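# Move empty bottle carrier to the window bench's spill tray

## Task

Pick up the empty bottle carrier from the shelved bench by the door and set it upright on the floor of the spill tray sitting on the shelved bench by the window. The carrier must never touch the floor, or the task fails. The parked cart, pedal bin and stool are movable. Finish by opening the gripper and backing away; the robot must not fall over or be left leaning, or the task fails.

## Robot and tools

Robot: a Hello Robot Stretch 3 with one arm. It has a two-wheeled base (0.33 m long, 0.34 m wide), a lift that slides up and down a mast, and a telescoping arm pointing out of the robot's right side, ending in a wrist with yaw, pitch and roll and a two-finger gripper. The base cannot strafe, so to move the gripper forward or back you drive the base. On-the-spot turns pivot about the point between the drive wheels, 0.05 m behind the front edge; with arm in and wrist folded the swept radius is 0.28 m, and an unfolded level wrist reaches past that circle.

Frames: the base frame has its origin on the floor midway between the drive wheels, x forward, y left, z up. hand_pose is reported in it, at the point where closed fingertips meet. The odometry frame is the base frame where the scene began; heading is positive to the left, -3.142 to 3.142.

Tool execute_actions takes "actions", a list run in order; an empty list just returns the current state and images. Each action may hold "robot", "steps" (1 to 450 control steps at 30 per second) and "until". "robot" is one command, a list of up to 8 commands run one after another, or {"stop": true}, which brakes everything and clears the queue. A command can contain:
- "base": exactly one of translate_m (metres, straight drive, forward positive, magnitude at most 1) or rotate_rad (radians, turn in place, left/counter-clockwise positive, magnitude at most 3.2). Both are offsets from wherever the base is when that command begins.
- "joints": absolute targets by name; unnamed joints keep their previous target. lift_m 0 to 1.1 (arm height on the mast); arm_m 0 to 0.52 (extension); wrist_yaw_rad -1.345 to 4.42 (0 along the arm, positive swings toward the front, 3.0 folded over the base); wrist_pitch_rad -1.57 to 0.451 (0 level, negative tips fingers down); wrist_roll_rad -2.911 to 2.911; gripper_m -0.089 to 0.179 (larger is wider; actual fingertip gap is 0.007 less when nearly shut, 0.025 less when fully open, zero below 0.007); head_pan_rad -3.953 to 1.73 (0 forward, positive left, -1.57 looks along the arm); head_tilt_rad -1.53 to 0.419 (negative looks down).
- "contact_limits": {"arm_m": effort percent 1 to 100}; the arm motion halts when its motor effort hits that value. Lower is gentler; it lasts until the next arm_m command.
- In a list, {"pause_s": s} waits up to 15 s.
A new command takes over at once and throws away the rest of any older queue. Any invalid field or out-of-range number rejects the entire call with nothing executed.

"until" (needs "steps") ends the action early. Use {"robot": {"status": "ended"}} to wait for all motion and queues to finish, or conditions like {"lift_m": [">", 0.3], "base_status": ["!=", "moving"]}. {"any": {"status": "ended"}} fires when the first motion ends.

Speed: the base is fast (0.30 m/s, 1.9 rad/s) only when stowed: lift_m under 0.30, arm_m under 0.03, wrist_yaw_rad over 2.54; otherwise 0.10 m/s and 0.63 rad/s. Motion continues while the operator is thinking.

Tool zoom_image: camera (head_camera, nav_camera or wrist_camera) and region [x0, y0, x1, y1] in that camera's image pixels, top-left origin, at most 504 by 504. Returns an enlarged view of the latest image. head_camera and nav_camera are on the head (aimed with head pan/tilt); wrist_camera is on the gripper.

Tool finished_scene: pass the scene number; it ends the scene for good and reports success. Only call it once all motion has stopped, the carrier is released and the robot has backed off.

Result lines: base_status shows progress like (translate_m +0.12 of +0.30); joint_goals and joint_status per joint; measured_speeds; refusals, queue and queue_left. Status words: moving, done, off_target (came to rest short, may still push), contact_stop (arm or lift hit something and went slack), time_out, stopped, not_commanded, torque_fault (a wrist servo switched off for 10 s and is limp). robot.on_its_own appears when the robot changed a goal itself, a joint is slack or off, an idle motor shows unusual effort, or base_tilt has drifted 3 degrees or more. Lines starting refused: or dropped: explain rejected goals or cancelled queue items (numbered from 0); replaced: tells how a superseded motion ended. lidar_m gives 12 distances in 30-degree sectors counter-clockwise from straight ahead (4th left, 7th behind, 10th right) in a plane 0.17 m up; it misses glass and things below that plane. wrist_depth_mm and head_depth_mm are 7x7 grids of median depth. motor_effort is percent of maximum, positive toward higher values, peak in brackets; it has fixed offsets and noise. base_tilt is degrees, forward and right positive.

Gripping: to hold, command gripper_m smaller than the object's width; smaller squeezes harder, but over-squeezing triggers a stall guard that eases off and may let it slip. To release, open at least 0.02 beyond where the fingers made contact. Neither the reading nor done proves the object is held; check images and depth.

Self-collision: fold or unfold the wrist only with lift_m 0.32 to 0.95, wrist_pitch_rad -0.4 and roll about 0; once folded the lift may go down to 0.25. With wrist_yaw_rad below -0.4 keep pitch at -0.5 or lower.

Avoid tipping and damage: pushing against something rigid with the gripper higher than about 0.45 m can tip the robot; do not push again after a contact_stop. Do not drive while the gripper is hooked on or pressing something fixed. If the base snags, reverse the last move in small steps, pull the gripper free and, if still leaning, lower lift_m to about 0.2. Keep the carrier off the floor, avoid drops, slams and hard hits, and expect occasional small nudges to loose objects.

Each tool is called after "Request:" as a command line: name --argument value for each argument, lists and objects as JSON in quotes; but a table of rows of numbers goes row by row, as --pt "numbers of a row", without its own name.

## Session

Request:
execute_actions --actions '[]'

Scene clock: 0.00 s.
robot.base_odometry: x=+0.000 y=+0.000 heading=+0.000 (m, m, rad; robot's odometry frame)
robot.turned_by_wheels: +0.000 (rad since the last result)
robot.turned_by_imu: +0.000 (rad since the last result)
robot.base_tilt: forward=-1.3 right=-1.9 (deg)
robot.lidar_m: 2.14 2.48 1.87 1.12 1.02 1.02 1.25 1.42 1.56 1.66 1.67 1.69
robot.head_depth_mm: 1673 2194 2215 2217 2214 2165 1799 / 1674 2339 2409 2428 2426 2390 2117 / 1664 2431 2711 2719 2649 2432 2095 / 1659 2412 3104 3060 3021 2874 2177 / 1652 2411 3146 3106 3087 2974 2165 / 1635 2382 2866 2829 2823 2758 2083 / 1627 2349 2630 2572 2551 2455 2170
robot.base_status: not_commanded
robot.joint_positions: lift_m=+0.368 arm_m=+0.000 wrist_yaw_rad=+2.911 wrist_pitch_rad=-0.366 wrist_roll_rad=-0.019 gripper_m=+0.037 head_pan_rad=+0.012 head_tilt_rad=-0.015
robot.joint_goals: lift_m=+0.368 arm_m=+0.000 wrist_yaw_rad=+2.911 wrist_pitch_rad=-0.366 wrist_roll_rad=-0.019 gripper_m=+0.037 head_pan_rad=+0.012 head_tilt_rad=-0.015
robot.joint_status: lift_m=not_commanded arm_m=not_commanded wrist_yaw_rad=not_commanded wrist_pitch_rad=not_commanded wrist_roll_rad=not_commanded gripper_m=not_commanded head_pan_rad=not_commanded head_tilt_rad=not_commanded
robot.measured_speeds: translate_m=+0.000 rotate_rad=+0.000 lift_m=+0.000 arm_m=+0.000 wrist_yaw_rad=+0.000 wrist_pitch_rad=+0.000 wrist_roll_rad=+0.000 head_pan_rad=+0.000 head_tilt_rad=+0.000
robot: refusals=0 queue=idle queue_left=0
robot.motor_effort: left_wheel=+0 right_wheel=+0 lift_m=+18 arm_m=-1 wrist_yaw_rad=+0 wrist_pitch_rad=+6 wrist_roll_rad=+0 gripper_m=+0 head_pan_rad=+0 head_tilt_rad=+2 (%)
robot.hand_pose: x=+0.0314 y=+0.0799 z=+0.3931 quat_wxyz=(+0.207, +0.699, +0.050, +0.683) (m; robot's base frame)
robot.wrist_depth_mm: - - - - - - - / 787 - - - - - - / 852 - - - - - - / 889 - 887 946 929 939 949 / 705 - 751 743 745 743 758 / 599 592 588 597 612 627 622 / 515 518 534 541 531 529 537
pictures: head_camera (sideways: a quarter turn clockwise sets it upright), nav_camera (sideways: a quarter turn counterclockwise sets it upright), wrist_camera
camera_calibration (this result's frames):
head_camera: T_world_to_cam=[[-0.000936534, 0.0129613, -0.999916, 1.32314], [0.0337383, 0.999347, 0.0129224, -0.0151729], [0.99943, -0.0337233, -0.00137322, -0.0444862], [0, 0, 0, 1]] pos_world=[0.046212, -0.00348688, 1.32316]
nav_camera: T_world_to_cam=[[0.0113883, 0.0176141, 0.99978, -1.25772], [0.0254731, -0.999525, 0.0173195, 0.0259758], [0.999611, 0.0252703, -0.0118315, -0.0362739], [0, 0, 0, 1]] pos_world=[0.0499213, 0.0490337, 1.25656]
wrist_camera: T_world_to_cam=[[0.972878, -0.227158, 0.0436848, -0.037513], [-0.0876379, -0.536723, -0.839195, 0.412978], [0.214077, 0.812606, -0.542073, 0.306433], [0, 0, 0, 1]] pos_world=[0.00708791, -0.0358758, 0.514316]
Images, in order (width x height): head_camera 896x504, nav_camera 672x504, wrist_camera 644x364.

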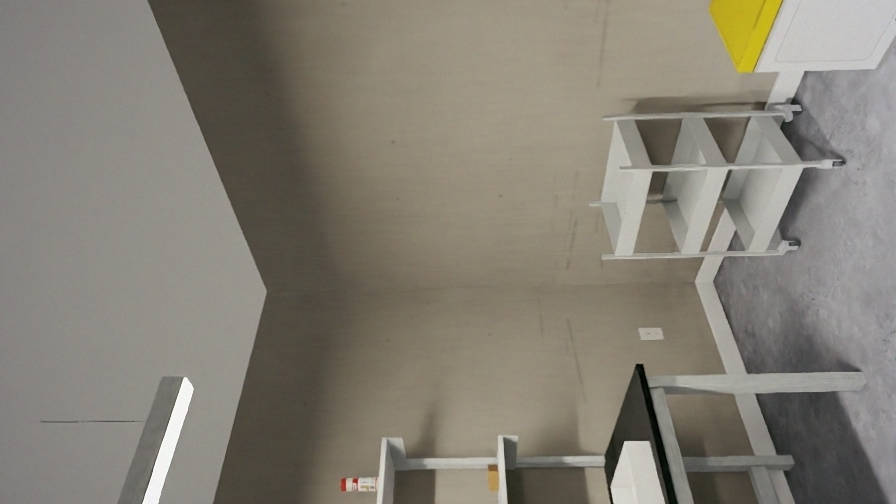

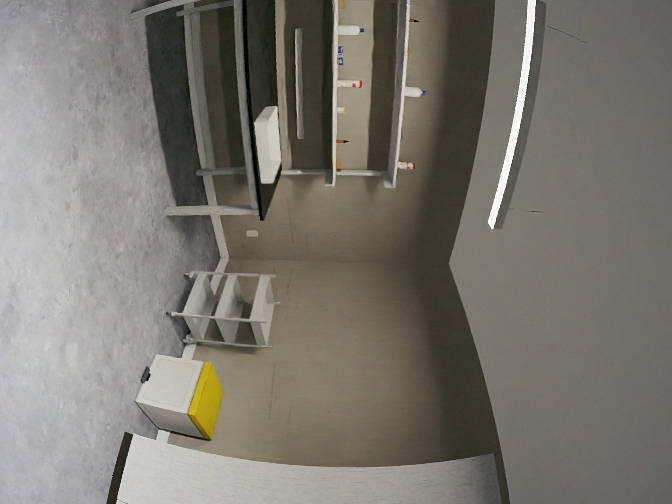

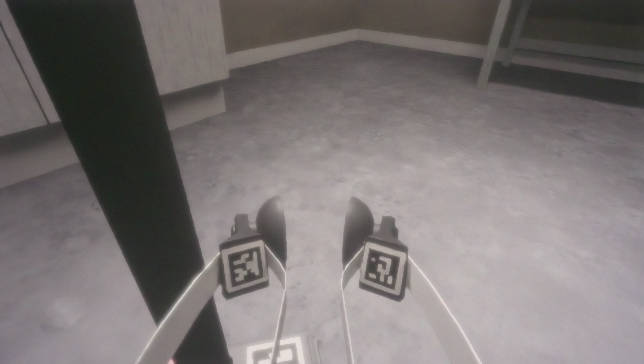

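Request:
execute_actions --actions '[{"robot":{"joints":{"head_pan_rad":0.5,"head_tilt_rad":-0.35,"lift_m":0.28,"wrist_pitch_rad":-0.38,"wrist_yaw_rad":3.0}},"steps":90,"until":{"robot":{"status":"ended"}}}]'

Request:
execute_actions --actions '[{"robot":{"joints":{"head_pan_rad":-2.35,"head_tilt_rad":-0.35}},"steps":90,"until":{"robot":{"status":"ended"}}}]'

Scene clock: 6.20 s.
robot.base_odometry: x=+0.000 y=+0.000 heading=+0.000 (m, m, rad; robot's odometry frame)
robot.turned_by_wheels: +0.000 (rad since the last result)
robot.turned_by_imu: +0.001 (rad since the last result)
robot.base_tilt: forward=-1.3 right=-1.9 (deg)
robot.lidar_m: 2.15 2.49 1.86 1.12 1.01 1.02 1.25 1.43 1.57 1.66 1.67 1.69
robot.head_depth_mm: 2540 2688 2825 3028 2573 1844 1421 / 2421 2573 2725 2826 2449 1838 1439 / 2363 2482 2659 2260 2558 1840 1434 / 2312 2442 2563 2560 2594 1840 1439 / 2247 2365 2448 2284 2576 1844 1435 / 2196 2307 2423 2270 2522 1860 1433 / 2125 2236 2376 2265 2472 1849 1437
robot.base_status: not_commanded
robot.joint_positions: lift_m=+0.280 arm_m=+0.000 wrist_yaw_rad=+2.998 wrist_pitch_rad=-0.395 wrist_roll_rad=-0.019 gripper_m=+0.037 head_pan_rad=+0.493 head_tilt_rad=-0.346
robot.joint_goals: lift_m=+0.280 arm_m=+0.000 wrist_yaw_rad=+3.000 wrist_pitch_rad=-0.380 wrist_roll_rad=-0.019 gripper_m=+0.037 head_pan_rad=+0.500 head_tilt_rad=-0.350
robot.joint_status: lift_m=done arm_m=not_commanded wrist_yaw_rad=done wrist_pitch_rad=done wrist_roll_rad=not_commanded gripper_m=not_commanded head_pan_rad=done head_tilt_rad=done
robot.measured_speeds: translate_m=+0.000 rotate_rad=+0.000 lift_m=+0.000 arm_m=+0.000 wrist_yaw_rad=+0.000 wrist_pitch_rad=+0.000 wrist_roll_rad=+0.000 head_pan_rad=+0.000 head_tilt_rad=+0.000
robot: refusals=0 queue=done queue_left=0
robot.motor_effort: left_wheel=+0(0) right_wheel=+0(0) lift_m=+16(18) arm_m=+0(1) wrist_yaw_rad=+2(0) wrist_pitch_rad=+6(6) wrist_roll_rad=+0(1) gripper_m=+0(0) head_pan_rad=+3(27) head_tilt_rad=-4(34) (%)
robot.hand_pose: x=+0.0112 y=+0.0803 z=+0.2981 quat_wxyz=(+0.187, +0.695, +0.091, +0.688) (m; robot's base frame)
robot.wrist_depth_mm: 771 - - - - - - / 819 - - - - - - / 842 927 922 926 977 981 992 / 701 697 716 724 735 740 745 / 567 562 - 583 590 596 600 / 485 497 - - 490 505 506 / - - - - 426 426 437
pictures: head_camera (sideways: a quarter turn clockwise sets it upright), nav_camera (sideways: a quarter turn counterclockwise sets it upright), wrist_camera
camera_calibration (this result's frames):
head_camera: T_world_to_cam=[[-0.292431, -0.142309, -0.945639, 1.25383], [-0.43112, 0.902291, -0.00246578, 0.00769869], [0.853592, 0.406963, -0.32521, 0.377932], [0, 0, 0, 1]] pos_world=[0.0473781, 0.0176813, 1.3086]
nav_camera: T_world_to_cam=[[0.28699, 0.173953, 0.942007, -1.18376], [0.48951, -0.871917, 0.0118768, 0.0302373], [0.823418, 0.457713, -0.335383, 0.385954], [0, 0, 0, 1]] pos_world=[0.00712528, 0.0556272, 1.2442]
wrist_camera: T_world_to_cam=[[0.989099, -0.140635, 0.0436449, -0.0207751], [-0.0441873, -0.566209, -0.823077, 0.328779], [0.140465, 0.812176, -0.566251, 0.267053], [0, 0, 0, 1]] pos_world=[-0.00243517, -0.0336578, 0.422736]
Images, in order (width x height): head_camera 896x504, nav_camera 672x504, wrist_camera 644x364.

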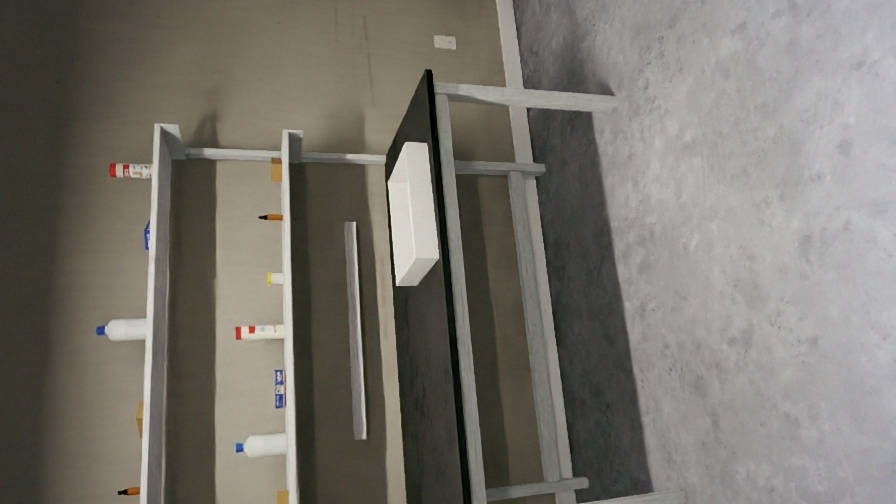

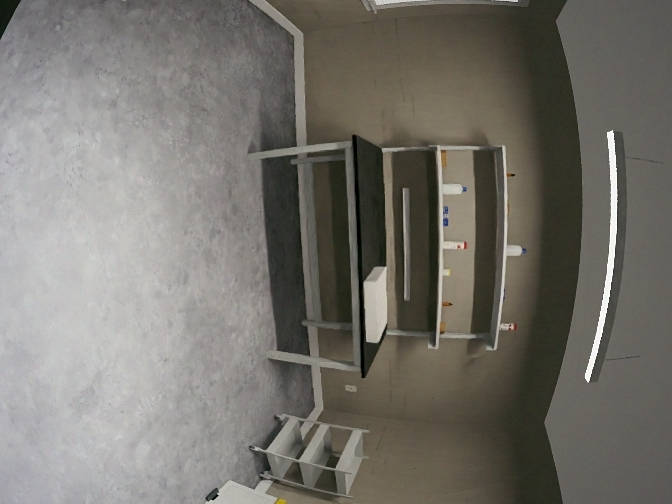

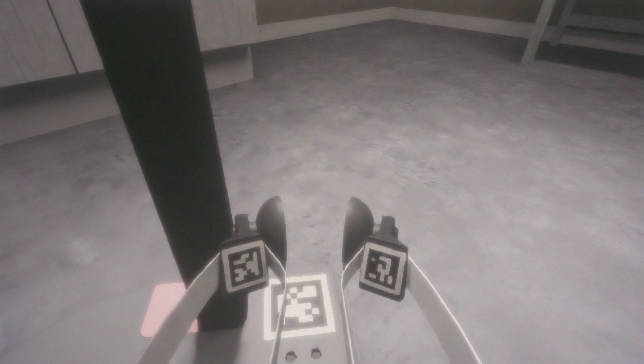

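Scene clock: 8.03 s.
robot.base_odometry: x=+0.000 y=+0.000 heading=+0.000 (m, m, rad; robot's odometry frame)
robot.turned_by_wheels: +0.000 (rad since the last result)
robot.turned_by_imu: +0.000 (rad since the last result)
robot.base_tilt: forward=-1.3 right=-2.2 (deg)
robot.lidar_m: 2.15 2.49 1.86 1.12 1.01 1.02 1.26 1.43 1.56 1.66 1.67 1.68
robot.head_depth_mm: 1770 1862 1967 2058 2177 1705 1429 / 1753 1876 1994 1799 2191 1826 1426 / 1764 1895 1987 1813 2222 1839 1428 / 1780 1909 2023 1815 1954 1778 1439 / 1795 1918 2017 1813 2205 1796 1429 / 1804 1926 2016 1682 2280 1849 1431 / 1798 1932 2035 1547 2244 1846 1438
robot.base_status: not_commanded
robot.joint_positions: lift_m=+0.280 arm_m=+0.000 wrist_yaw_rad=+2.998 wrist_pitch_rad=-0.395 wrist_roll_rad=-0.019 gripper_m=+0.037 head_pan_rad=-2.343 head_tilt_rad=-0.346
robot.joint_goals: lift_m=+0.280 arm_m=+0.000 wrist_yaw_rad=+3.000 wrist_pitch_rad=-0.380 wrist_roll_rad=-0.019 gripper_m=+0.037 head_pan_rad=-2.350 head_tilt_rad=-0.350
robot.joint_status: lift_m=done arm_m=not_commanded wrist_yaw_rad=done wrist_pitch_rad=done wrist_roll_rad=not_commanded gripper_m=not_commanded head_pan_rad=done head_tilt_rad=done
robot.measured_speeds: translate_m=+0.000 rotate_rad=+0.000 lift_m=+0.000 arm_m=+0.000 wrist_yaw_rad=+0.000 wrist_pitch_rad=+0.000 wrist_roll_rad=+0.000 head_pan_rad=+0.000 head_tilt_rad=+0.000
robot: refusals=0 queue=done queue_left=0
robot.motor_effort: left_wheel=+0(1) right_wheel=+0(0) lift_m=+16(17) arm_m=+0(0) wrist_yaw_rad=+0(1) wrist_pitch_rad=+6(6) wrist_roll_rad=+0(0) gripper_m=+0(0) head_pan_rad=-3(36) head_tilt_rad=-3(3) (%)
robot.hand_pose: x=+0.0112 y=+0.0803 z=+0.2981 quat_wxyz=(+0.187, +0.695, +0.091, +0.688) (m; robot's base frame)
robot.wrist_depth_mm: 768 - - - - - - / 829 - - - - - - / 864 908 921 929 945 962 981 / 692 691 710 704 732 731 753 / 562 568 - 593 601 595 598 / 484 498 - - 492 500 503 / - - - - 426 427 425
pictures: head_camera (sideways: a quarter turn clockwise sets it upright), nav_camera (sideways: a quarter turn counterclockwise sets it upright), wrist_camera
camera_calibration (this result's frames):
head_camera: T_world_to_cam=[[0.236152, 0.223986, -0.945549, 1.25049], [0.682925, -0.730485, -0.0024788, 0.00091993], [-0.691264, -0.645153, -0.325471, 0.387696], [0, 0, 0, 1]] pos_world=[-0.0279347, -0.0292971, 1.30859]
nav_camera: T_world_to_cam=[[-0.221431, -0.252519, 0.941914, -1.18054], [-0.729453, 0.683928, 0.0118716, 0.0376798], [-0.6472, -0.684453, -0.335644, 0.395264], [0, 0, 0, 1]] pos_world=[0.0218924, -0.0533401, 1.24419]
wrist_camera: T_world_to_cam=[[0.989099, -0.140635, 0.0436448, -0.0207751], [-0.0441874, -0.566209, -0.823077, 0.328779], [0.140465, 0.812176, -0.566251, 0.267053], [0, 0, 0, 1]] pos_world=[-0.00243516, -0.0336578, 0.422736]
Images, in order (width x height): head_camera 896x504, nav_camera 672x504, wrist_camera 644x364.

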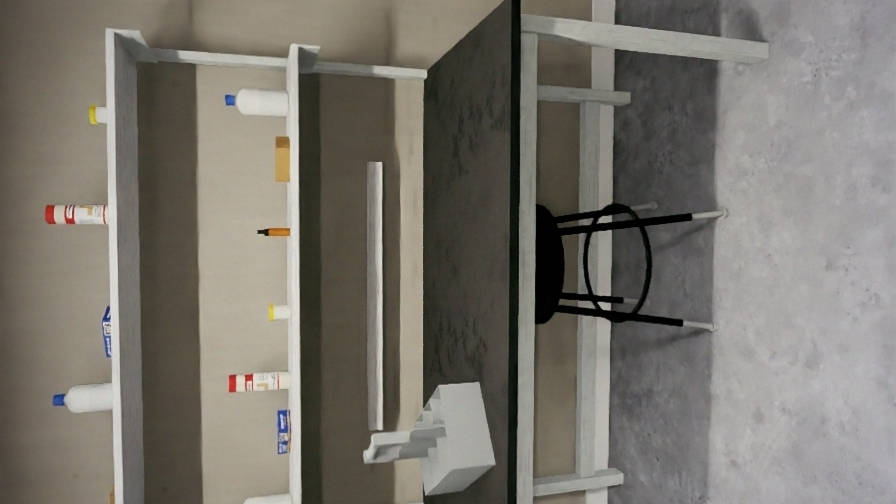

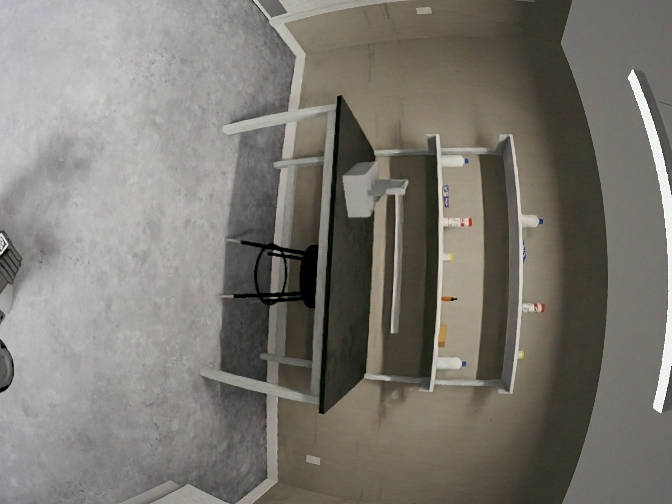

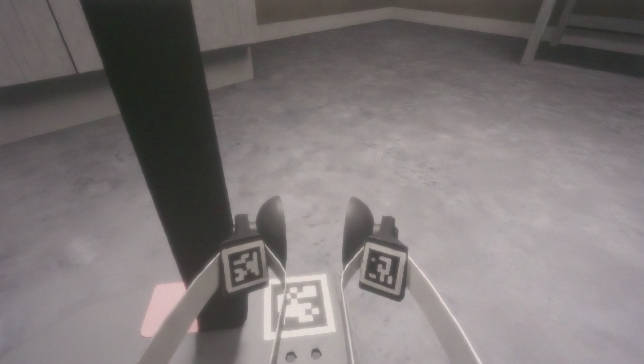

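Request:
zoom_image --camera "head_camera" --region '[350, 364, 530, 504]'

Region (350, 364, 530, 504) of head_camera's 896x504 image, scaled by 2.800, with more detail than that image has.

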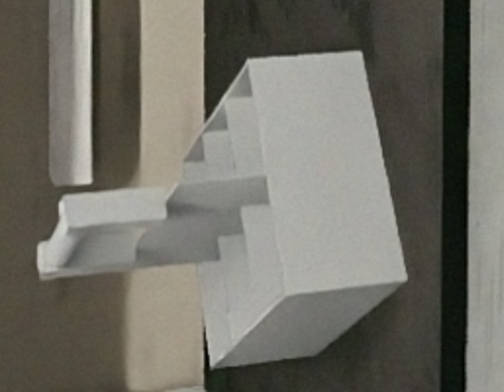

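Request:
execute_actions --actions '[{"robot":[{"base":{"rotate_rad":0.816},"joints":{"head_pan_rad":-1.5,"head_tilt_rad":-0.45}},{"base":{"translate_m":-0.854}},{"base":{"rotate_rad":-1.062},"joints":{"lift_m":0.93,"gripper_m":0.12}}],"steps":450,"until":{"robot":{"lift_m":[">",0.4]}}},{"robot":{"joints":{"wrist_yaw_rad":0.0,"wrist_roll_rad":0.0}},"steps":450,"until":{"robot":{"status":"ended"}}}]'

Scene clock: 41.17 s.
robot.base_odometry: x=-0.585 y=-0.622 heading=-0.246 (m, m, rad; robot's odometry frame)
robot.turned_by_wheels: -0.246 (rad since the last result)
robot.turned_by_imu: -0.250 (rad since the last result)
robot.base_tilt: forward=-1.2 right=-2.1 (deg)
robot.lidar_m: 1.68 2.78 2.72 1.45 1.14 1.12 0.75 0.68 0.71 1.24 0.97 1.62
robot.head_depth_mm: 1060 993 1203 1244 921 703 - / 1128 1186 1287 1323 878 718 1336 / 1207 1276 1397 1061 809 732 - / 1278 1181 1475 1060 810 751 1332 / 1396 1512 1630 1689 927 1605 1319 / 1520 1652 1815 1962 970 1663 1276 / 1656 1830 2029 2225 1040 1546 1321
robot.base_status: done (rotate_rad -1.0619 of -1.0620)
robot.joint_positions: lift_m=+0.930 arm_m=+0.000 wrist_yaw_rad=+0.002 wrist_pitch_rad=-0.395 wrist_roll_rad=-0.004 gripper_m=+0.120 head_pan_rad=-1.507 head_tilt_rad=-0.445
robot.joint_goals: lift_m=+0.930 arm_m=+0.000 wrist_yaw_rad=+0.000 wrist_pitch_rad=-0.380 wrist_roll_rad=+0.000 gripper_m=+0.120 head_pan_rad=-1.500 head_tilt_rad=-0.450
robot.joint_status: lift_m=done arm_m=not_commanded wrist_yaw_rad=done wrist_pitch_rad=done wrist_roll_rad=done gripper_m=done head_pan_rad=done head_tilt_rad=done
robot.measured_speeds: translate_m=+0.000 rotate_rad=+0.000 lift_m=+0.000 arm_m=+0.000 wrist_yaw_rad=+0.000 wrist_pitch_rad=+0.000 wrist_roll_rad=+0.000 head_pan_rad=+0.000 head_tilt_rad=+0.000
robot: refusals=0 queue=done queue_left=0
robot.motor_effort: left_wheel=+2(13) right_wheel=-1(6) lift_m=+20(22) arm_m=-1(0) wrist_yaw_rad=+0(3) wrist_pitch_rad=+6(6) wrist_roll_rad=+2(7) gripper_m=+0(81) head_pan_rad=+2(33) head_tilt_rad=-4(20) (%)
robot.hand_pose: x=-0.0211 y=-0.3719 z=+0.9477 quat_wxyz=(+0.695, +0.140, -0.691, -0.138) (m; robot's base frame)
robot.wrist_depth_mm: - - - - 978 828 749 / - - - 670 983 896 806 / - 770 681 518 611 680 692 / - - 579 526 531 528 534 / - - - 469 429 432 431 / - - - - - 360 363 / - - - - - - 312
pictures: head_camera (sideways: a quarter turn clockwise sets it upright), nav_camera (sideways: a quarter turn counterclockwise sets it upright), wrist_camera
camera_calibration (this result's frames):
head_camera: T_world_to_cam=[[-0.0137501, 0.417388, -0.908624, 1.20382], [0.999823, 0.0174082, -0.00713348, 0.0050461], [0.0128401, -0.908562, -0.417554, 0.503234], [0, 0, 0, 1]] pos_world=[0.00504588, -0.0453308, 1.30399]
nav_camera: T_world_to_cam=[[0.0447647, -0.425186, 0.903998, -1.13268], [-0.996437, -0.0837497, 0.00995133, 0.0418098], [0.0714784, -0.901223, -0.42742, 0.510314], [0, 0, 0, 1]] pos_world=[0.0558886, -0.018193, 1.24165]
wrist_camera: T_world_to_cam=[[-0.999546, 0.00199371, 0.0300585, -0.056861], [-0.0236256, 0.567187, -0.82325, 1.02811], [-0.0186901, -0.823587, -0.566882, 0.395572], [0, 0, 0, 1]] pos_world=[-0.0251523, -0.257229, 1.07234]
Images, in order (width x height): head_camera 896x504, nav_camera 672x504, wrist_camera 644x364.

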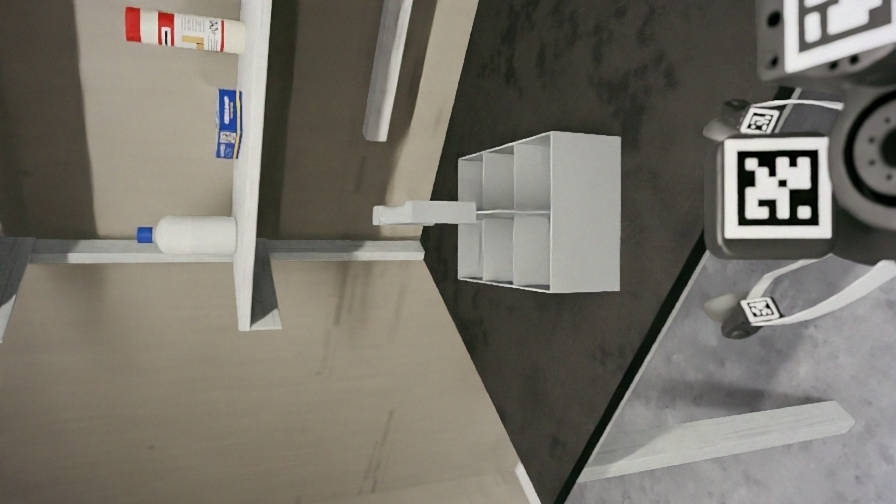

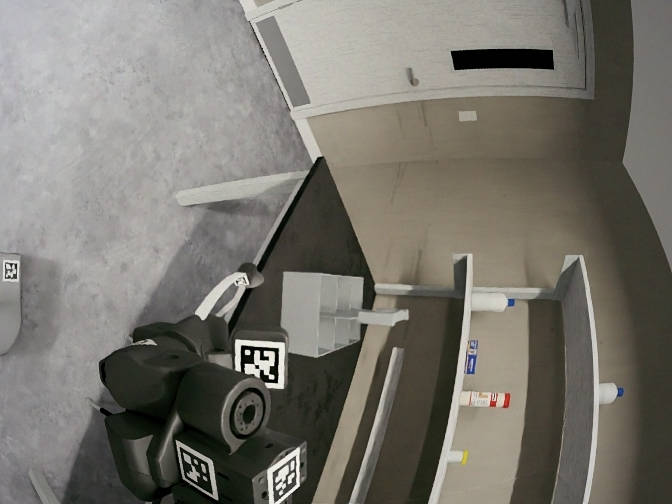

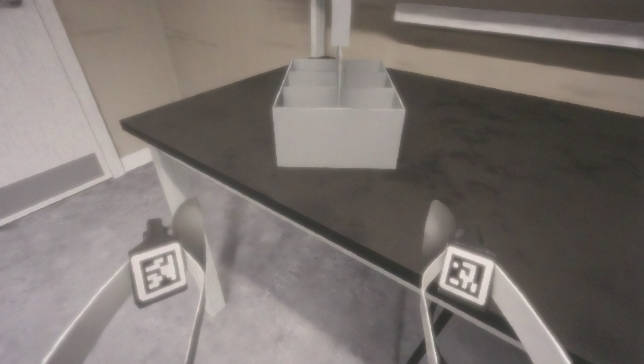

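Request:
execute_actions --actions '[{"robot":{"base":{"translate_m":-0.034},"joints":{"lift_m":0.978,"wrist_pitch_rad":-0.28,"arm_m":0.36}},"steps":300,"until":{"robot":{"status":"ended"}}}]'

Scene clock: 51.80 s.
robot.base_odometry: x=-0.618 y=-0.614 heading=-0.246 (m, m, rad; robot's odometry frame)
robot.turned_by_wheels: +0.000 (rad since the last result)
robot.turned_by_imu: +0.001 (rad since the last result)
robot.base_tilt: forward=-1.4 right=-1.9 (deg)
robot.lidar_m: 1.71 2.80 3.34 1.41 1.11 1.09 0.72 0.65 0.65 1.22 0.98 1.65
robot.head_depth_mm: 1048 980 1186 - 879 692 607 / 1116 1169 1257 1195 920 692 1214 / 1191 1252 1356 - 821 693 1323 / 1253 1181 1445 1064 810 748 1323 / 1383 1474 1636 1509 875 1553 1322 / 1498 1626 1780 1923 926 1653 1290 / 1636 1792 1982 2215 1020 1191 1272
robot.base_status: done (translate_m -0.0340 of -0.0340)
robot.joint_positions: lift_m=+0.978 arm_m=+0.360 wrist_yaw_rad=+0.001 wrist_pitch_rad=-0.301 wrist_roll_rad=-0.004 gripper_m=+0.120 head_pan_rad=-1.507 head_tilt_rad=-0.445
robot.joint_goals: lift_m=+0.978 arm_m=+0.360 wrist_yaw_rad=+0.000 wrist_pitch_rad=-0.280 wrist_roll_rad=+0.000 gripper_m=+0.120 head_pan_rad=-1.500 head_tilt_rad=-0.450
robot.joint_status: lift_m=done arm_m=done wrist_yaw_rad=done wrist_pitch_rad=done wrist_roll_rad=done gripper_m=done head_pan_rad=done head_tilt_rad=done
robot.measured_speeds: translate_m=+0.000 rotate_rad=+0.000 lift_m=+0.000 arm_m=+0.000 wrist_yaw_rad=+0.000 wrist_pitch_rad=+0.000 wrist_roll_rad=+0.000 head_pan_rad=+0.000 head_tilt_rad=+0.000
robot: refusals=0 queue=done queue_left=0
robot.motor_effort: left_wheel=+2(4) right_wheel=-1(4) lift_m=+20(21) arm_m=+3(4) wrist_yaw_rad=+0(1) wrist_pitch_rad=+8(10) wrist_roll_rad=+2(3) gripper_m=+1(0) head_pan_rad=+3(3) head_tilt_rad=-4(3) (%)
robot.hand_pose: x=-0.0214 y=-0.7423 z=+1.0176 quat_wxyz=(+0.701, +0.107, -0.697, -0.106) (m; robot's base frame)
robot.wrist_depth_mm: - - - 805 705 609 527 / - - - 848 722 618 548 / - - - 877 787 645 539 / - - 721 486 728 683 617 / - 574 503 399 483 567 570 / 452 450 375 426 408 463 465 / 394 389 338 340 348 387 387
pictures: head_camera (sideways: a quarter turn clockwise sets it upright), nav_camera (sideways: a quarter turn counterclockwise sets it upright), wrist_camera
camera_calibration (this result's frames):
head_camera: T_world_to_cam=[[-0.01375, 0.417388, -0.908624, 1.20382], [0.999823, 0.0174082, -0.00713347, 0.00504609], [0.0128401, -0.908562, -0.417554, 0.503234], [0, 0, 0, 1]] pos_world=[0.00504588, -0.0453308, 1.30399]
nav_camera: T_world_to_cam=[[0.0447647, -0.425186, 0.903998, -1.13268], [-0.996437, -0.0837497, 0.00995133, 0.0418098], [0.0714784, -0.901223, -0.42742, 0.510314], [0, 0, 0, 1]] pos_world=[0.0558886, -0.018193, 1.24165]
wrist_camera: T_world_to_cam=[[-0.999555, 0.005914, 0.0292226, -0.0546833], [-0.0226429, 0.487069, -0.87307, 1.28702], [-0.0193968, -0.873343, -0.486719, 0.0116601], [0, 0, 0, 1]] pos_world=[-0.0252911, -0.61636, 1.13093]
Images, in order (width x height): head_camera 896x504, nav_camera 672x504, wrist_camera 644x364.

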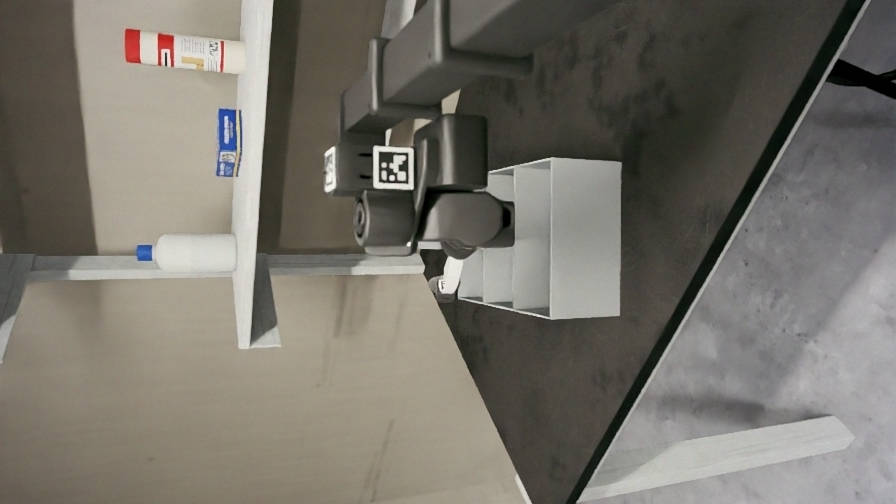

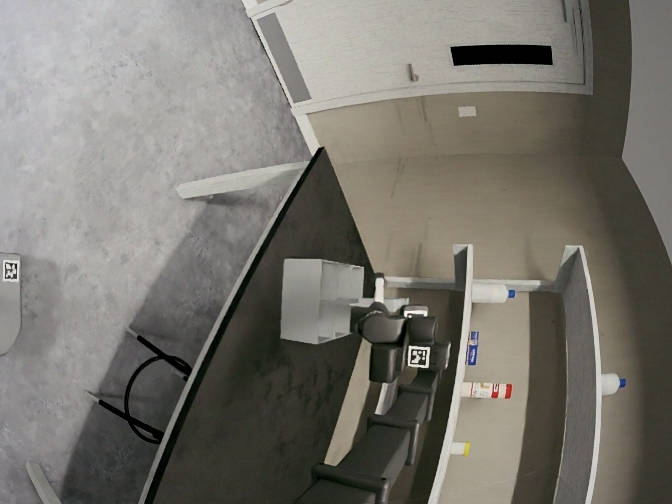

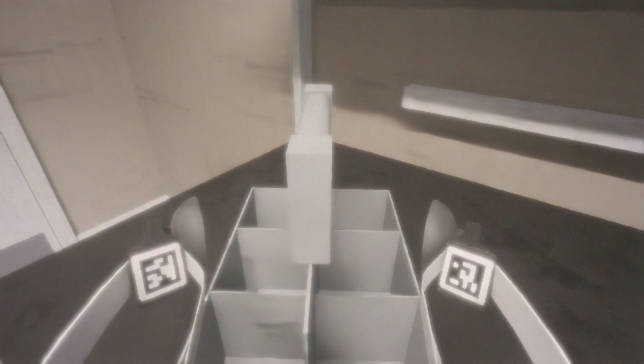

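Request:
zoom_image --camera "wrist_camera" --region '[160, 70, 480, 300]'

Region (160, 70, 480, 300) of wrist_camera's 644x364 image, scaled by 1.575; it fills the top 362 rows of this view, and the rest is white.

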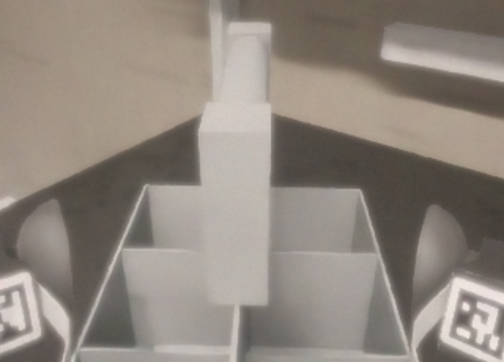

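Request:
execute_actions --actions '[{"robot":{"joints":{"lift_m":0.988,"arm_m":0.493},"contact_limits":{"arm_m":15}},"steps":300,"until":{"robot":{"status":"ended"}}}]'

Scene clock: 64.73 s.
robot.base_odometry: x=-0.618 y=-0.614 heading=-0.246 (m, m, rad; robot's odometry frame)
robot.turned_by_wheels: +0.000 (rad since the last result)
robot.turned_by_imu: +0.001 (rad since the last result)
robot.base_tilt: forward=-1.1 right=-2.0 (deg)
robot.lidar_m: 1.71 2.81 3.34 1.41 1.11 1.09 0.72 0.65 0.65 1.22 0.98 1.65
robot.head_depth_mm: 1046 980 1176 - 898 692 605 / 1110 1171 1249 1278 919 693 1220 / 1186 1256 1345 1210 823 693 1324 / 1252 1184 1453 1063 810 746 1320 / 1382 1486 1619 1378 879 1546 1326 / 1498 1623 1791 1923 924 1650 1293 / 1632 1790 1977 2230 1020 1195 1274
robot.base_status: done (translate_m -0.0340 of -0.0340)
robot.joint_positions: lift_m=+0.988 arm_m=+0.493 wrist_yaw_rad=+0.001 wrist_pitch_rad=-0.301 wrist_roll_rad=-0.004 gripper_m=+0.120 head_pan_rad=-1.507 head_tilt_rad=-0.445
robot.joint_goals: lift_m=+0.988 arm_m=+0.493 wrist_yaw_rad=+0.000 wrist_pitch_rad=-0.280 wrist_roll_rad=+0.000 gripper_m=+0.120 head_pan_rad=-1.500 head_tilt_rad=-0.450
robot.joint_status: lift_m=done arm_m=done wrist_yaw_rad=done wrist_pitch_rad=done wrist_roll_rad=done gripper_m=done head_pan_rad=done head_tilt_rad=done
robot.measured_speeds: translate_m=+0.000 rotate_rad=+0.000 lift_m=+0.000 arm_m=+0.000 wrist_yaw_rad=+0.000 wrist_pitch_rad=+0.000 wrist_roll_rad=+0.000 head_pan_rad=+0.000 head_tilt_rad=+0.000
robot: refusals=0 queue=done queue_left=0
robot.motor_effort: left_wheel=+2(2) right_wheel=-1(1) lift_m=+21(23) arm_m=+3(3) wrist_yaw_rad=+0(0) wrist_pitch_rad=+8(8) wrist_roll_rad=+2(3) gripper_m=+0(0) head_pan_rad=+2(3) head_tilt_rad=-4(3) (%)
robot.contact_limits: arm_m 15 (drawing in: default 23, maximum 38; extending or still: default 31, maximum 51)
robot.hand_pose: x=-0.0214 y=-0.8753 z=+1.0277 quat_wxyz=(+0.701, +0.107, -0.697, -0.106) (m; robot's base frame)
robot.wrist_depth_mm: - - 900 678 599 521 456 / - - 973 738 643 540 480 / - - - 772 678 537 480 / - - - 219 698 618 525 / - - 574 372 577 593 541 / - 460 393 127 395 470 470 / 405 395 293 100 375 397 403
pictures: head_camera (sideways: a quarter turn clockwise sets it upright), nav_camera (sideways: a quarter turn counterclockwise sets it upright), wrist_camera
camera_calibration (this result's frames):
head_camera: T_world_to_cam=[[-0.0137501, 0.417388, -0.908624, 1.20382], [0.999823, 0.0174083, -0.00713348, 0.0050461], [0.0128402, -0.908562, -0.417554, 0.503234], [0, 0, 0, 1]] pos_world=[0.00504589, -0.0453308, 1.30399]
nav_camera: T_world_to_cam=[[0.0447647, -0.425186, 0.903998, -1.13268], [-0.996437, -0.0837498, 0.00995133, 0.0418098], [0.0714785, -0.901223, -0.42742, 0.510314], [0, 0, 0, 1]] pos_world=[0.0558886, -0.018193, 1.24165]
wrist_camera: T_world_to_cam=[[-0.999555, 0.00592888, 0.0292218, -0.0541787], [-0.0226365, 0.486998, -0.873109, 1.36053], [-0.0194075, -0.873383, -0.486648, -0.0997341], [0, 0, 0, 1]] pos_world=[-0.0252925, -0.749361, 1.14094]
Images, in order (width x height): head_camera 896x504, nav_camera 672x504, wrist_camera 644x364.

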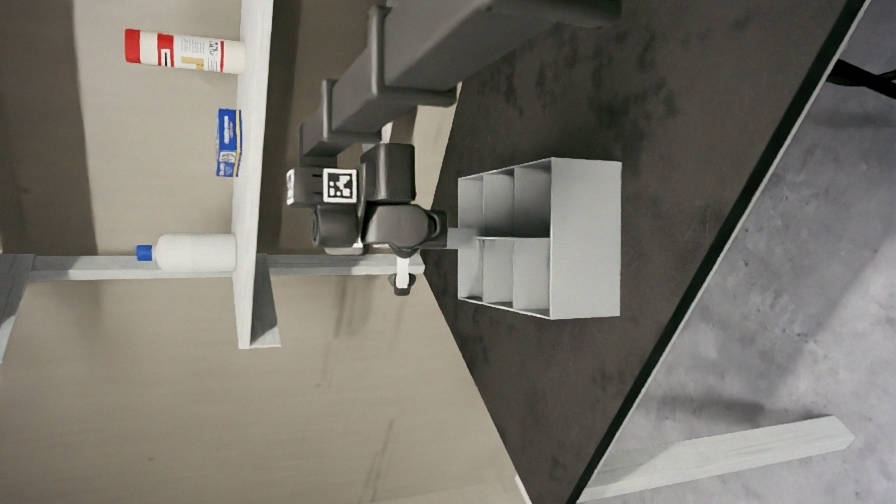

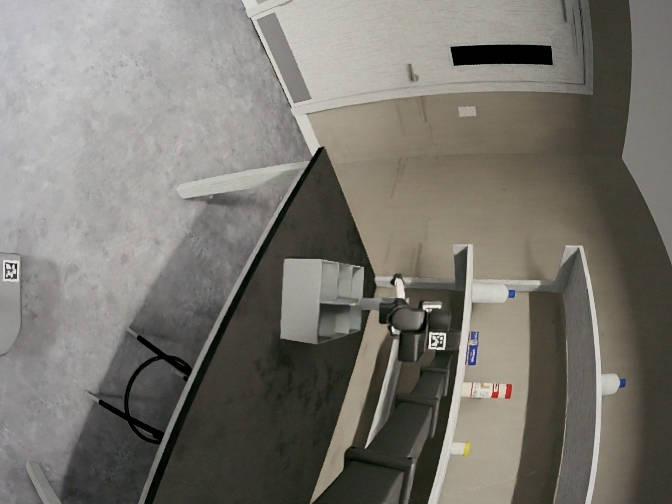

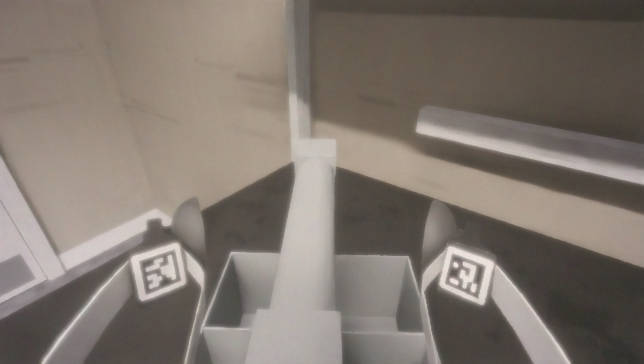

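Request:
execute_actions --actions '[{"robot":[{"base":{"translate_m":0.004},"joints":{"lift_m":0.991,"gripper_m":0.06}},{"joints":{"gripper_m":-0.025}},{"joints":{"lift_m":1.025}}],"steps":200,"until":{"robot":{"status":"ended"}}},{"steps":10}]'

Scene clock: 75.70 s.
robot.base_odometry: x=-0.614 y=-0.615 heading=-0.246 (m, m, rad; robot's odometry frame)
robot.turned_by_wheels: +0.000 (rad since the last result)
robot.turned_by_imu: +0.001 (rad since the last result)
robot.base_tilt: forward=-1.0 right=-2.0 (deg)
robot.lidar_m: 1.70 2.80 3.33 1.42 1.12 1.10 0.72 0.66 0.66 1.22 0.98 1.65
robot.head_depth_mm: 1048 980 992 1274 921 691 606 / 1118 1172 1273 1297 919 695 1219 / 1193 1259 - 1286 799 692 1324 / 1254 1176 1445 998 800 769 1329 / 1386 1476 1621 1375 839 1550 1322 / 1511 1639 1792 1935 920 1652 1289 / 1631 1796 1974 2232 1022 1177 1289
robot.base_status: done (translate_m +0.0040 of +0.0040)
robot.joint_positions: lift_m=+1.025 arm_m=+0.493 wrist_yaw_rad=+0.000 wrist_pitch_rad=-0.327 wrist_roll_rad=-0.004 gripper_m=-0.024 head_pan_rad=-1.507 head_tilt_rad=-0.445
robot.joint_goals: lift_m=+1.025 arm_m=+0.493 wrist_yaw_rad=+0.000 wrist_pitch_rad=-0.280 wrist_roll_rad=+0.000 gripper_m=-0.025 head_pan_rad=-1.500 head_tilt_rad=-0.450
robot.joint_status: lift_m=done arm_m=done wrist_yaw_rad=done wrist_pitch_rad=done wrist_roll_rad=done gripper_m=done head_pan_rad=done head_tilt_rad=done
robot.measured_speeds: translate_m=+0.000 rotate_rad=+0.000 lift_m=+0.000 arm_m=+0.000 wrist_yaw_rad=+0.000 wrist_pitch_rad=+0.000 wrist_roll_rad=+0.000 head_pan_rad=+0.000 head_tilt_rad=+0.000
robot: refusals=0 queue=done queue_left=0
robot.motor_effort: left_wheel=+2(6) right_wheel=-1(4) lift_m=+22(23) arm_m=+3(3) wrist_yaw_rad=+1(1) wrist_pitch_rad=+19(19) wrist_roll_rad=+3(2) gripper_m=-19(93) head_pan_rad=+3(2) head_tilt_rad=-4(3) (%)
robot.contact_limits: arm_m 15 (drawing in: default 23, maximum 38; extending or still: default 31, maximum 51)
robot.hand_pose: x=-0.0216 y=-0.8726 z=+1.0582 quat_wxyz=(+0.699, +0.116, -0.696, -0.115) (m; robot's base frame)
robot.wrist_depth_mm: - - 872 692 599 518 454 / - - 964 748 649 549 473 / - - - 811 687 548 507 / - - - 211 726 626 476 / - - 632 153 609 600 569 / - 496 412 130 507 497 502 / 431 423 303 102 305 426 435
pictures: head_camera (sideways: a quarter turn clockwise sets it upright), nav_camera (sideways: a quarter turn counterclockwise sets it upright), wrist_camera
camera_calibration (this result's frames):
head_camera: T_world_to_cam=[[-0.0137502, 0.417388, -0.908624, 1.20382], [0.999823, 0.0174084, -0.00713348, 0.0050461], [0.0128403, -0.908562, -0.417554, 0.503234], [0, 0, 0, 1]] pos_world=[0.00504589, -0.0453308, 1.30399]
nav_camera: T_world_to_cam=[[0.0447648, -0.425186, 0.903998, -1.13268], [-0.996437, -0.0837499, 0.00995133, 0.0418098], [0.0714786, -0.901223, -0.42742, 0.510314], [0, 0, 0, 1]] pos_world=[0.0558886, -0.018193, 1.24165]
wrist_camera: T_world_to_cam=[[-0.99955, 0.00608335, 0.029375, -0.0553366], [-0.0221624, 0.510184, -0.85978, 1.39205], [-0.020217, -0.860044, -0.509819, -0.0463652], [0, 0, 0, 1]] pos_world=[-0.0253978, -0.749743, 1.17485]
Images, in order (width x height): head_camera 896x504, nav_camera 672x504, wrist_camera 644x364.

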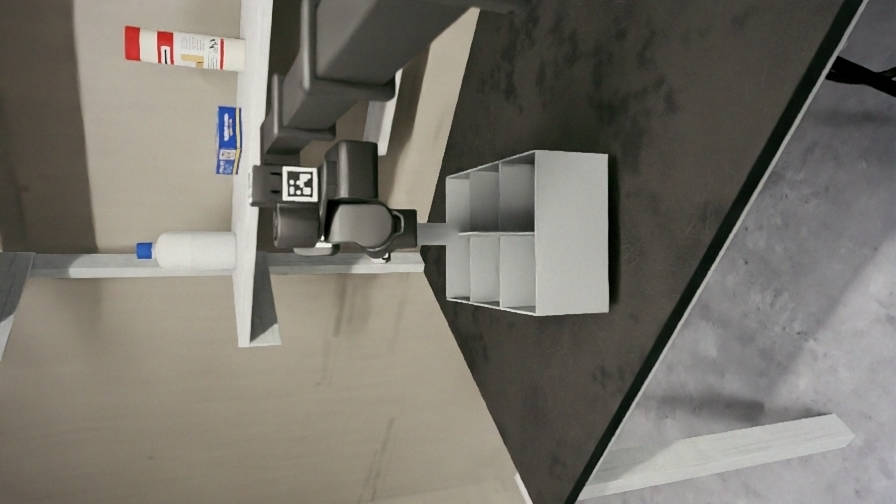

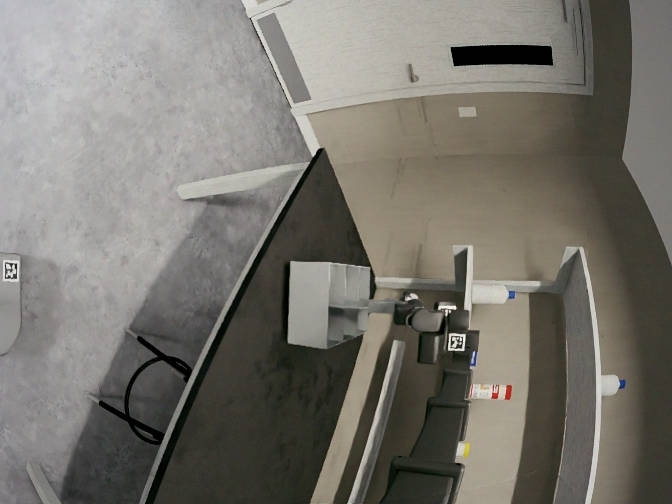

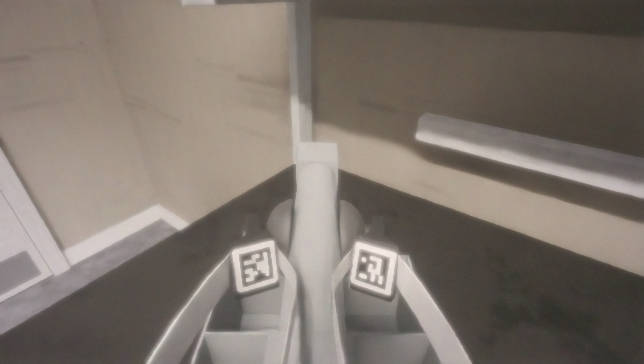

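Request:
execute_actions --actions '[]'

Scene clock: 99.03 s.
robot.base_odometry: x=-0.614 y=-0.615 heading=-0.246 (m, m, rad; robot's odometry frame)
robot.turned_by_wheels: +0.000 (rad since the last result)
robot.turned_by_imu: +0.000 (rad since the last result)
robot.base_tilt: forward=-1.3 right=-2.0 (deg)
robot.lidar_m: 1.70 2.80 3.31 1.42 1.11 1.10 0.72 0.65 0.65 1.22 0.98 1.65
robot.head_depth_mm: 1045 981 993 1269 916 692 603 / 1118 1166 1260 1299 921 693 1220 / 1198 1254 - 1288 798 693 1326 / 1256 1172 1434 1001 801 770 1324 / 1375 1482 1615 1373 842 1547 1326 / 1496 1642 1799 1919 926 1661 1290 / 1639 1808 1981 2224 1016 1173 1292
robot.base_status: done (translate_m +0.0040 of +0.0040)
robot.joint_positions: lift_m=+1.025 arm_m=+0.493 wrist_yaw_rad=+0.000 wrist_pitch_rad=-0.327 wrist_roll_rad=-0.004 gripper_m=-0.024 head_pan_rad=-1.507 head_tilt_rad=-0.445
robot.joint_goals: lift_m=+1.025 arm_m=+0.493 wrist_yaw_rad=+0.000 wrist_pitch_rad=-0.280 wrist_roll_rad=+0.000 gripper_m=-0.025 head_pan_rad=-1.500 head_tilt_rad=-0.450
robot.joint_status: lift_m=done arm_m=done wrist_yaw_rad=done wrist_pitch_rad=done wrist_roll_rad=done gripper_m=done head_pan_rad=done head_tilt_rad=done
robot.measured_speeds: translate_m=+0.000 rotate_rad=+0.000 lift_m=+0.000 arm_m=+0.000 wrist_yaw_rad=+0.000 wrist_pitch_rad=+0.000 wrist_roll_rad=+0.000 head_pan_rad=+0.000 head_tilt_rad=+0.000
robot: refusals=0 queue=done queue_left=0
robot.motor_effort: left_wheel=+1(2) right_wheel=-1(1) lift_m=+23(22) arm_m=+2(3) wrist_yaw_rad=+1(1) wrist_pitch_rad=+19(19) wrist_roll_rad=+2(2) gripper_m=-19(19) head_pan_rad=+3(2) head_tilt_rad=-3(4) (%)
robot.contact_limits: arm_m 15 (drawing in: default 23, maximum 38; extending or still: default 31, maximum 51)
robot.hand_pose: x=-0.0216 y=-0.8726 z=+1.0582 quat_wxyz=(+0.699, +0.116, -0.696, -0.115) (m; robot's base frame)
robot.wrist_depth_mm: - - 865 702 604 516 461 / - - 985 748 641 551 478 / - - - 812 706 549 495 / - - - 209 727 619 481 / - - 637 152 606 609 559 / - 496 416 130 510 505 505 / 426 431 303 102 305 430 431
pictures: head_camera (sideways: a quarter turn clockwise sets it upright), nav_camera (sideways: a quarter turn counterclockwise sets it upright), wrist_camera
camera_calibration (this result's frames):
head_camera: T_world_to_cam=[[-0.01375, 0.417388, -0.908624, 1.20382], [0.999823, 0.0174082, -0.00713346, 0.00504608], [0.0128401, -0.908562, -0.417553, 0.503234], [0, 0, 0, 1]] pos_world=[0.00504588, -0.0453308, 1.30399]
nav_camera: T_world_to_cam=[[0.0447647, -0.425186, 0.903998, -1.13268], [-0.996437, -0.0837496, 0.00995133, 0.0418098], [0.0714784, -0.901223, -0.42742, 0.510313], [0, 0, 0, 1]] pos_world=[0.0558886, -0.018193, 1.24165]
wrist_camera: T_world_to_cam=[[-0.99955, 0.00608392, 0.0293751, -0.0553364], [-0.0221622, 0.510184, -0.85978, 1.39205], [-0.0202176, -0.860044, -0.509819, -0.0463652], [0, 0, 0, 1]] pos_world=[-0.0253979, -0.749743, 1.17485]
Images, in order (width x height): head_camera 896x504, nav_camera 672x504, wrist_camera 644x364.

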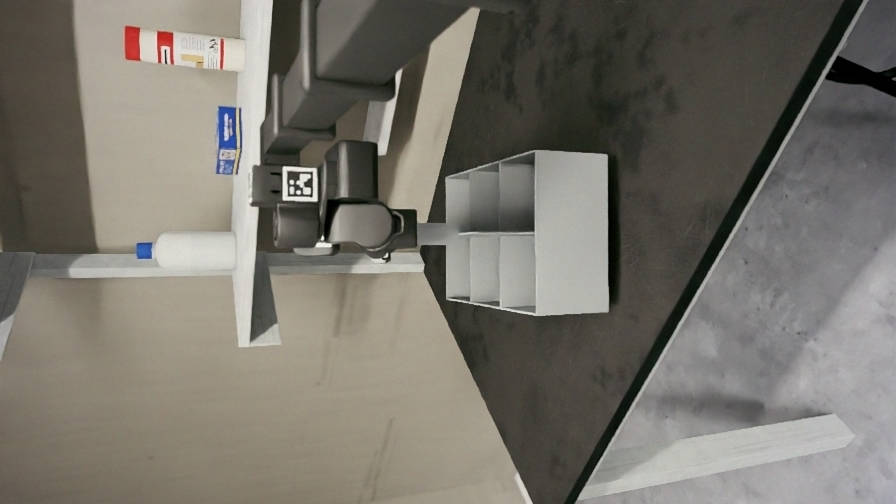

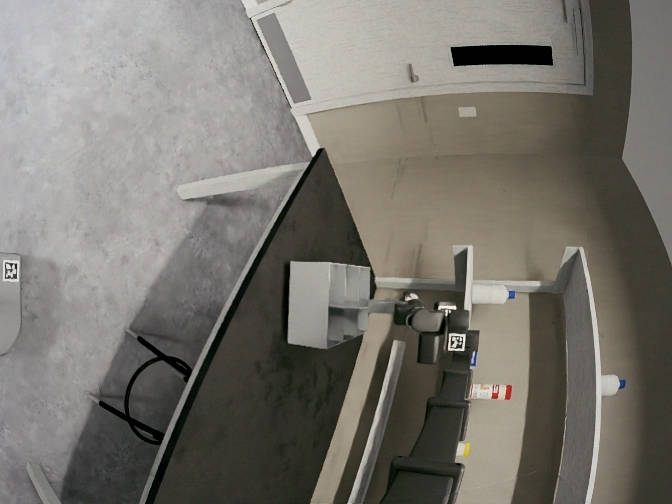

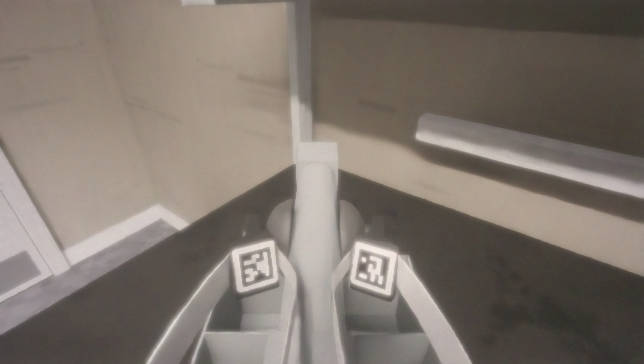

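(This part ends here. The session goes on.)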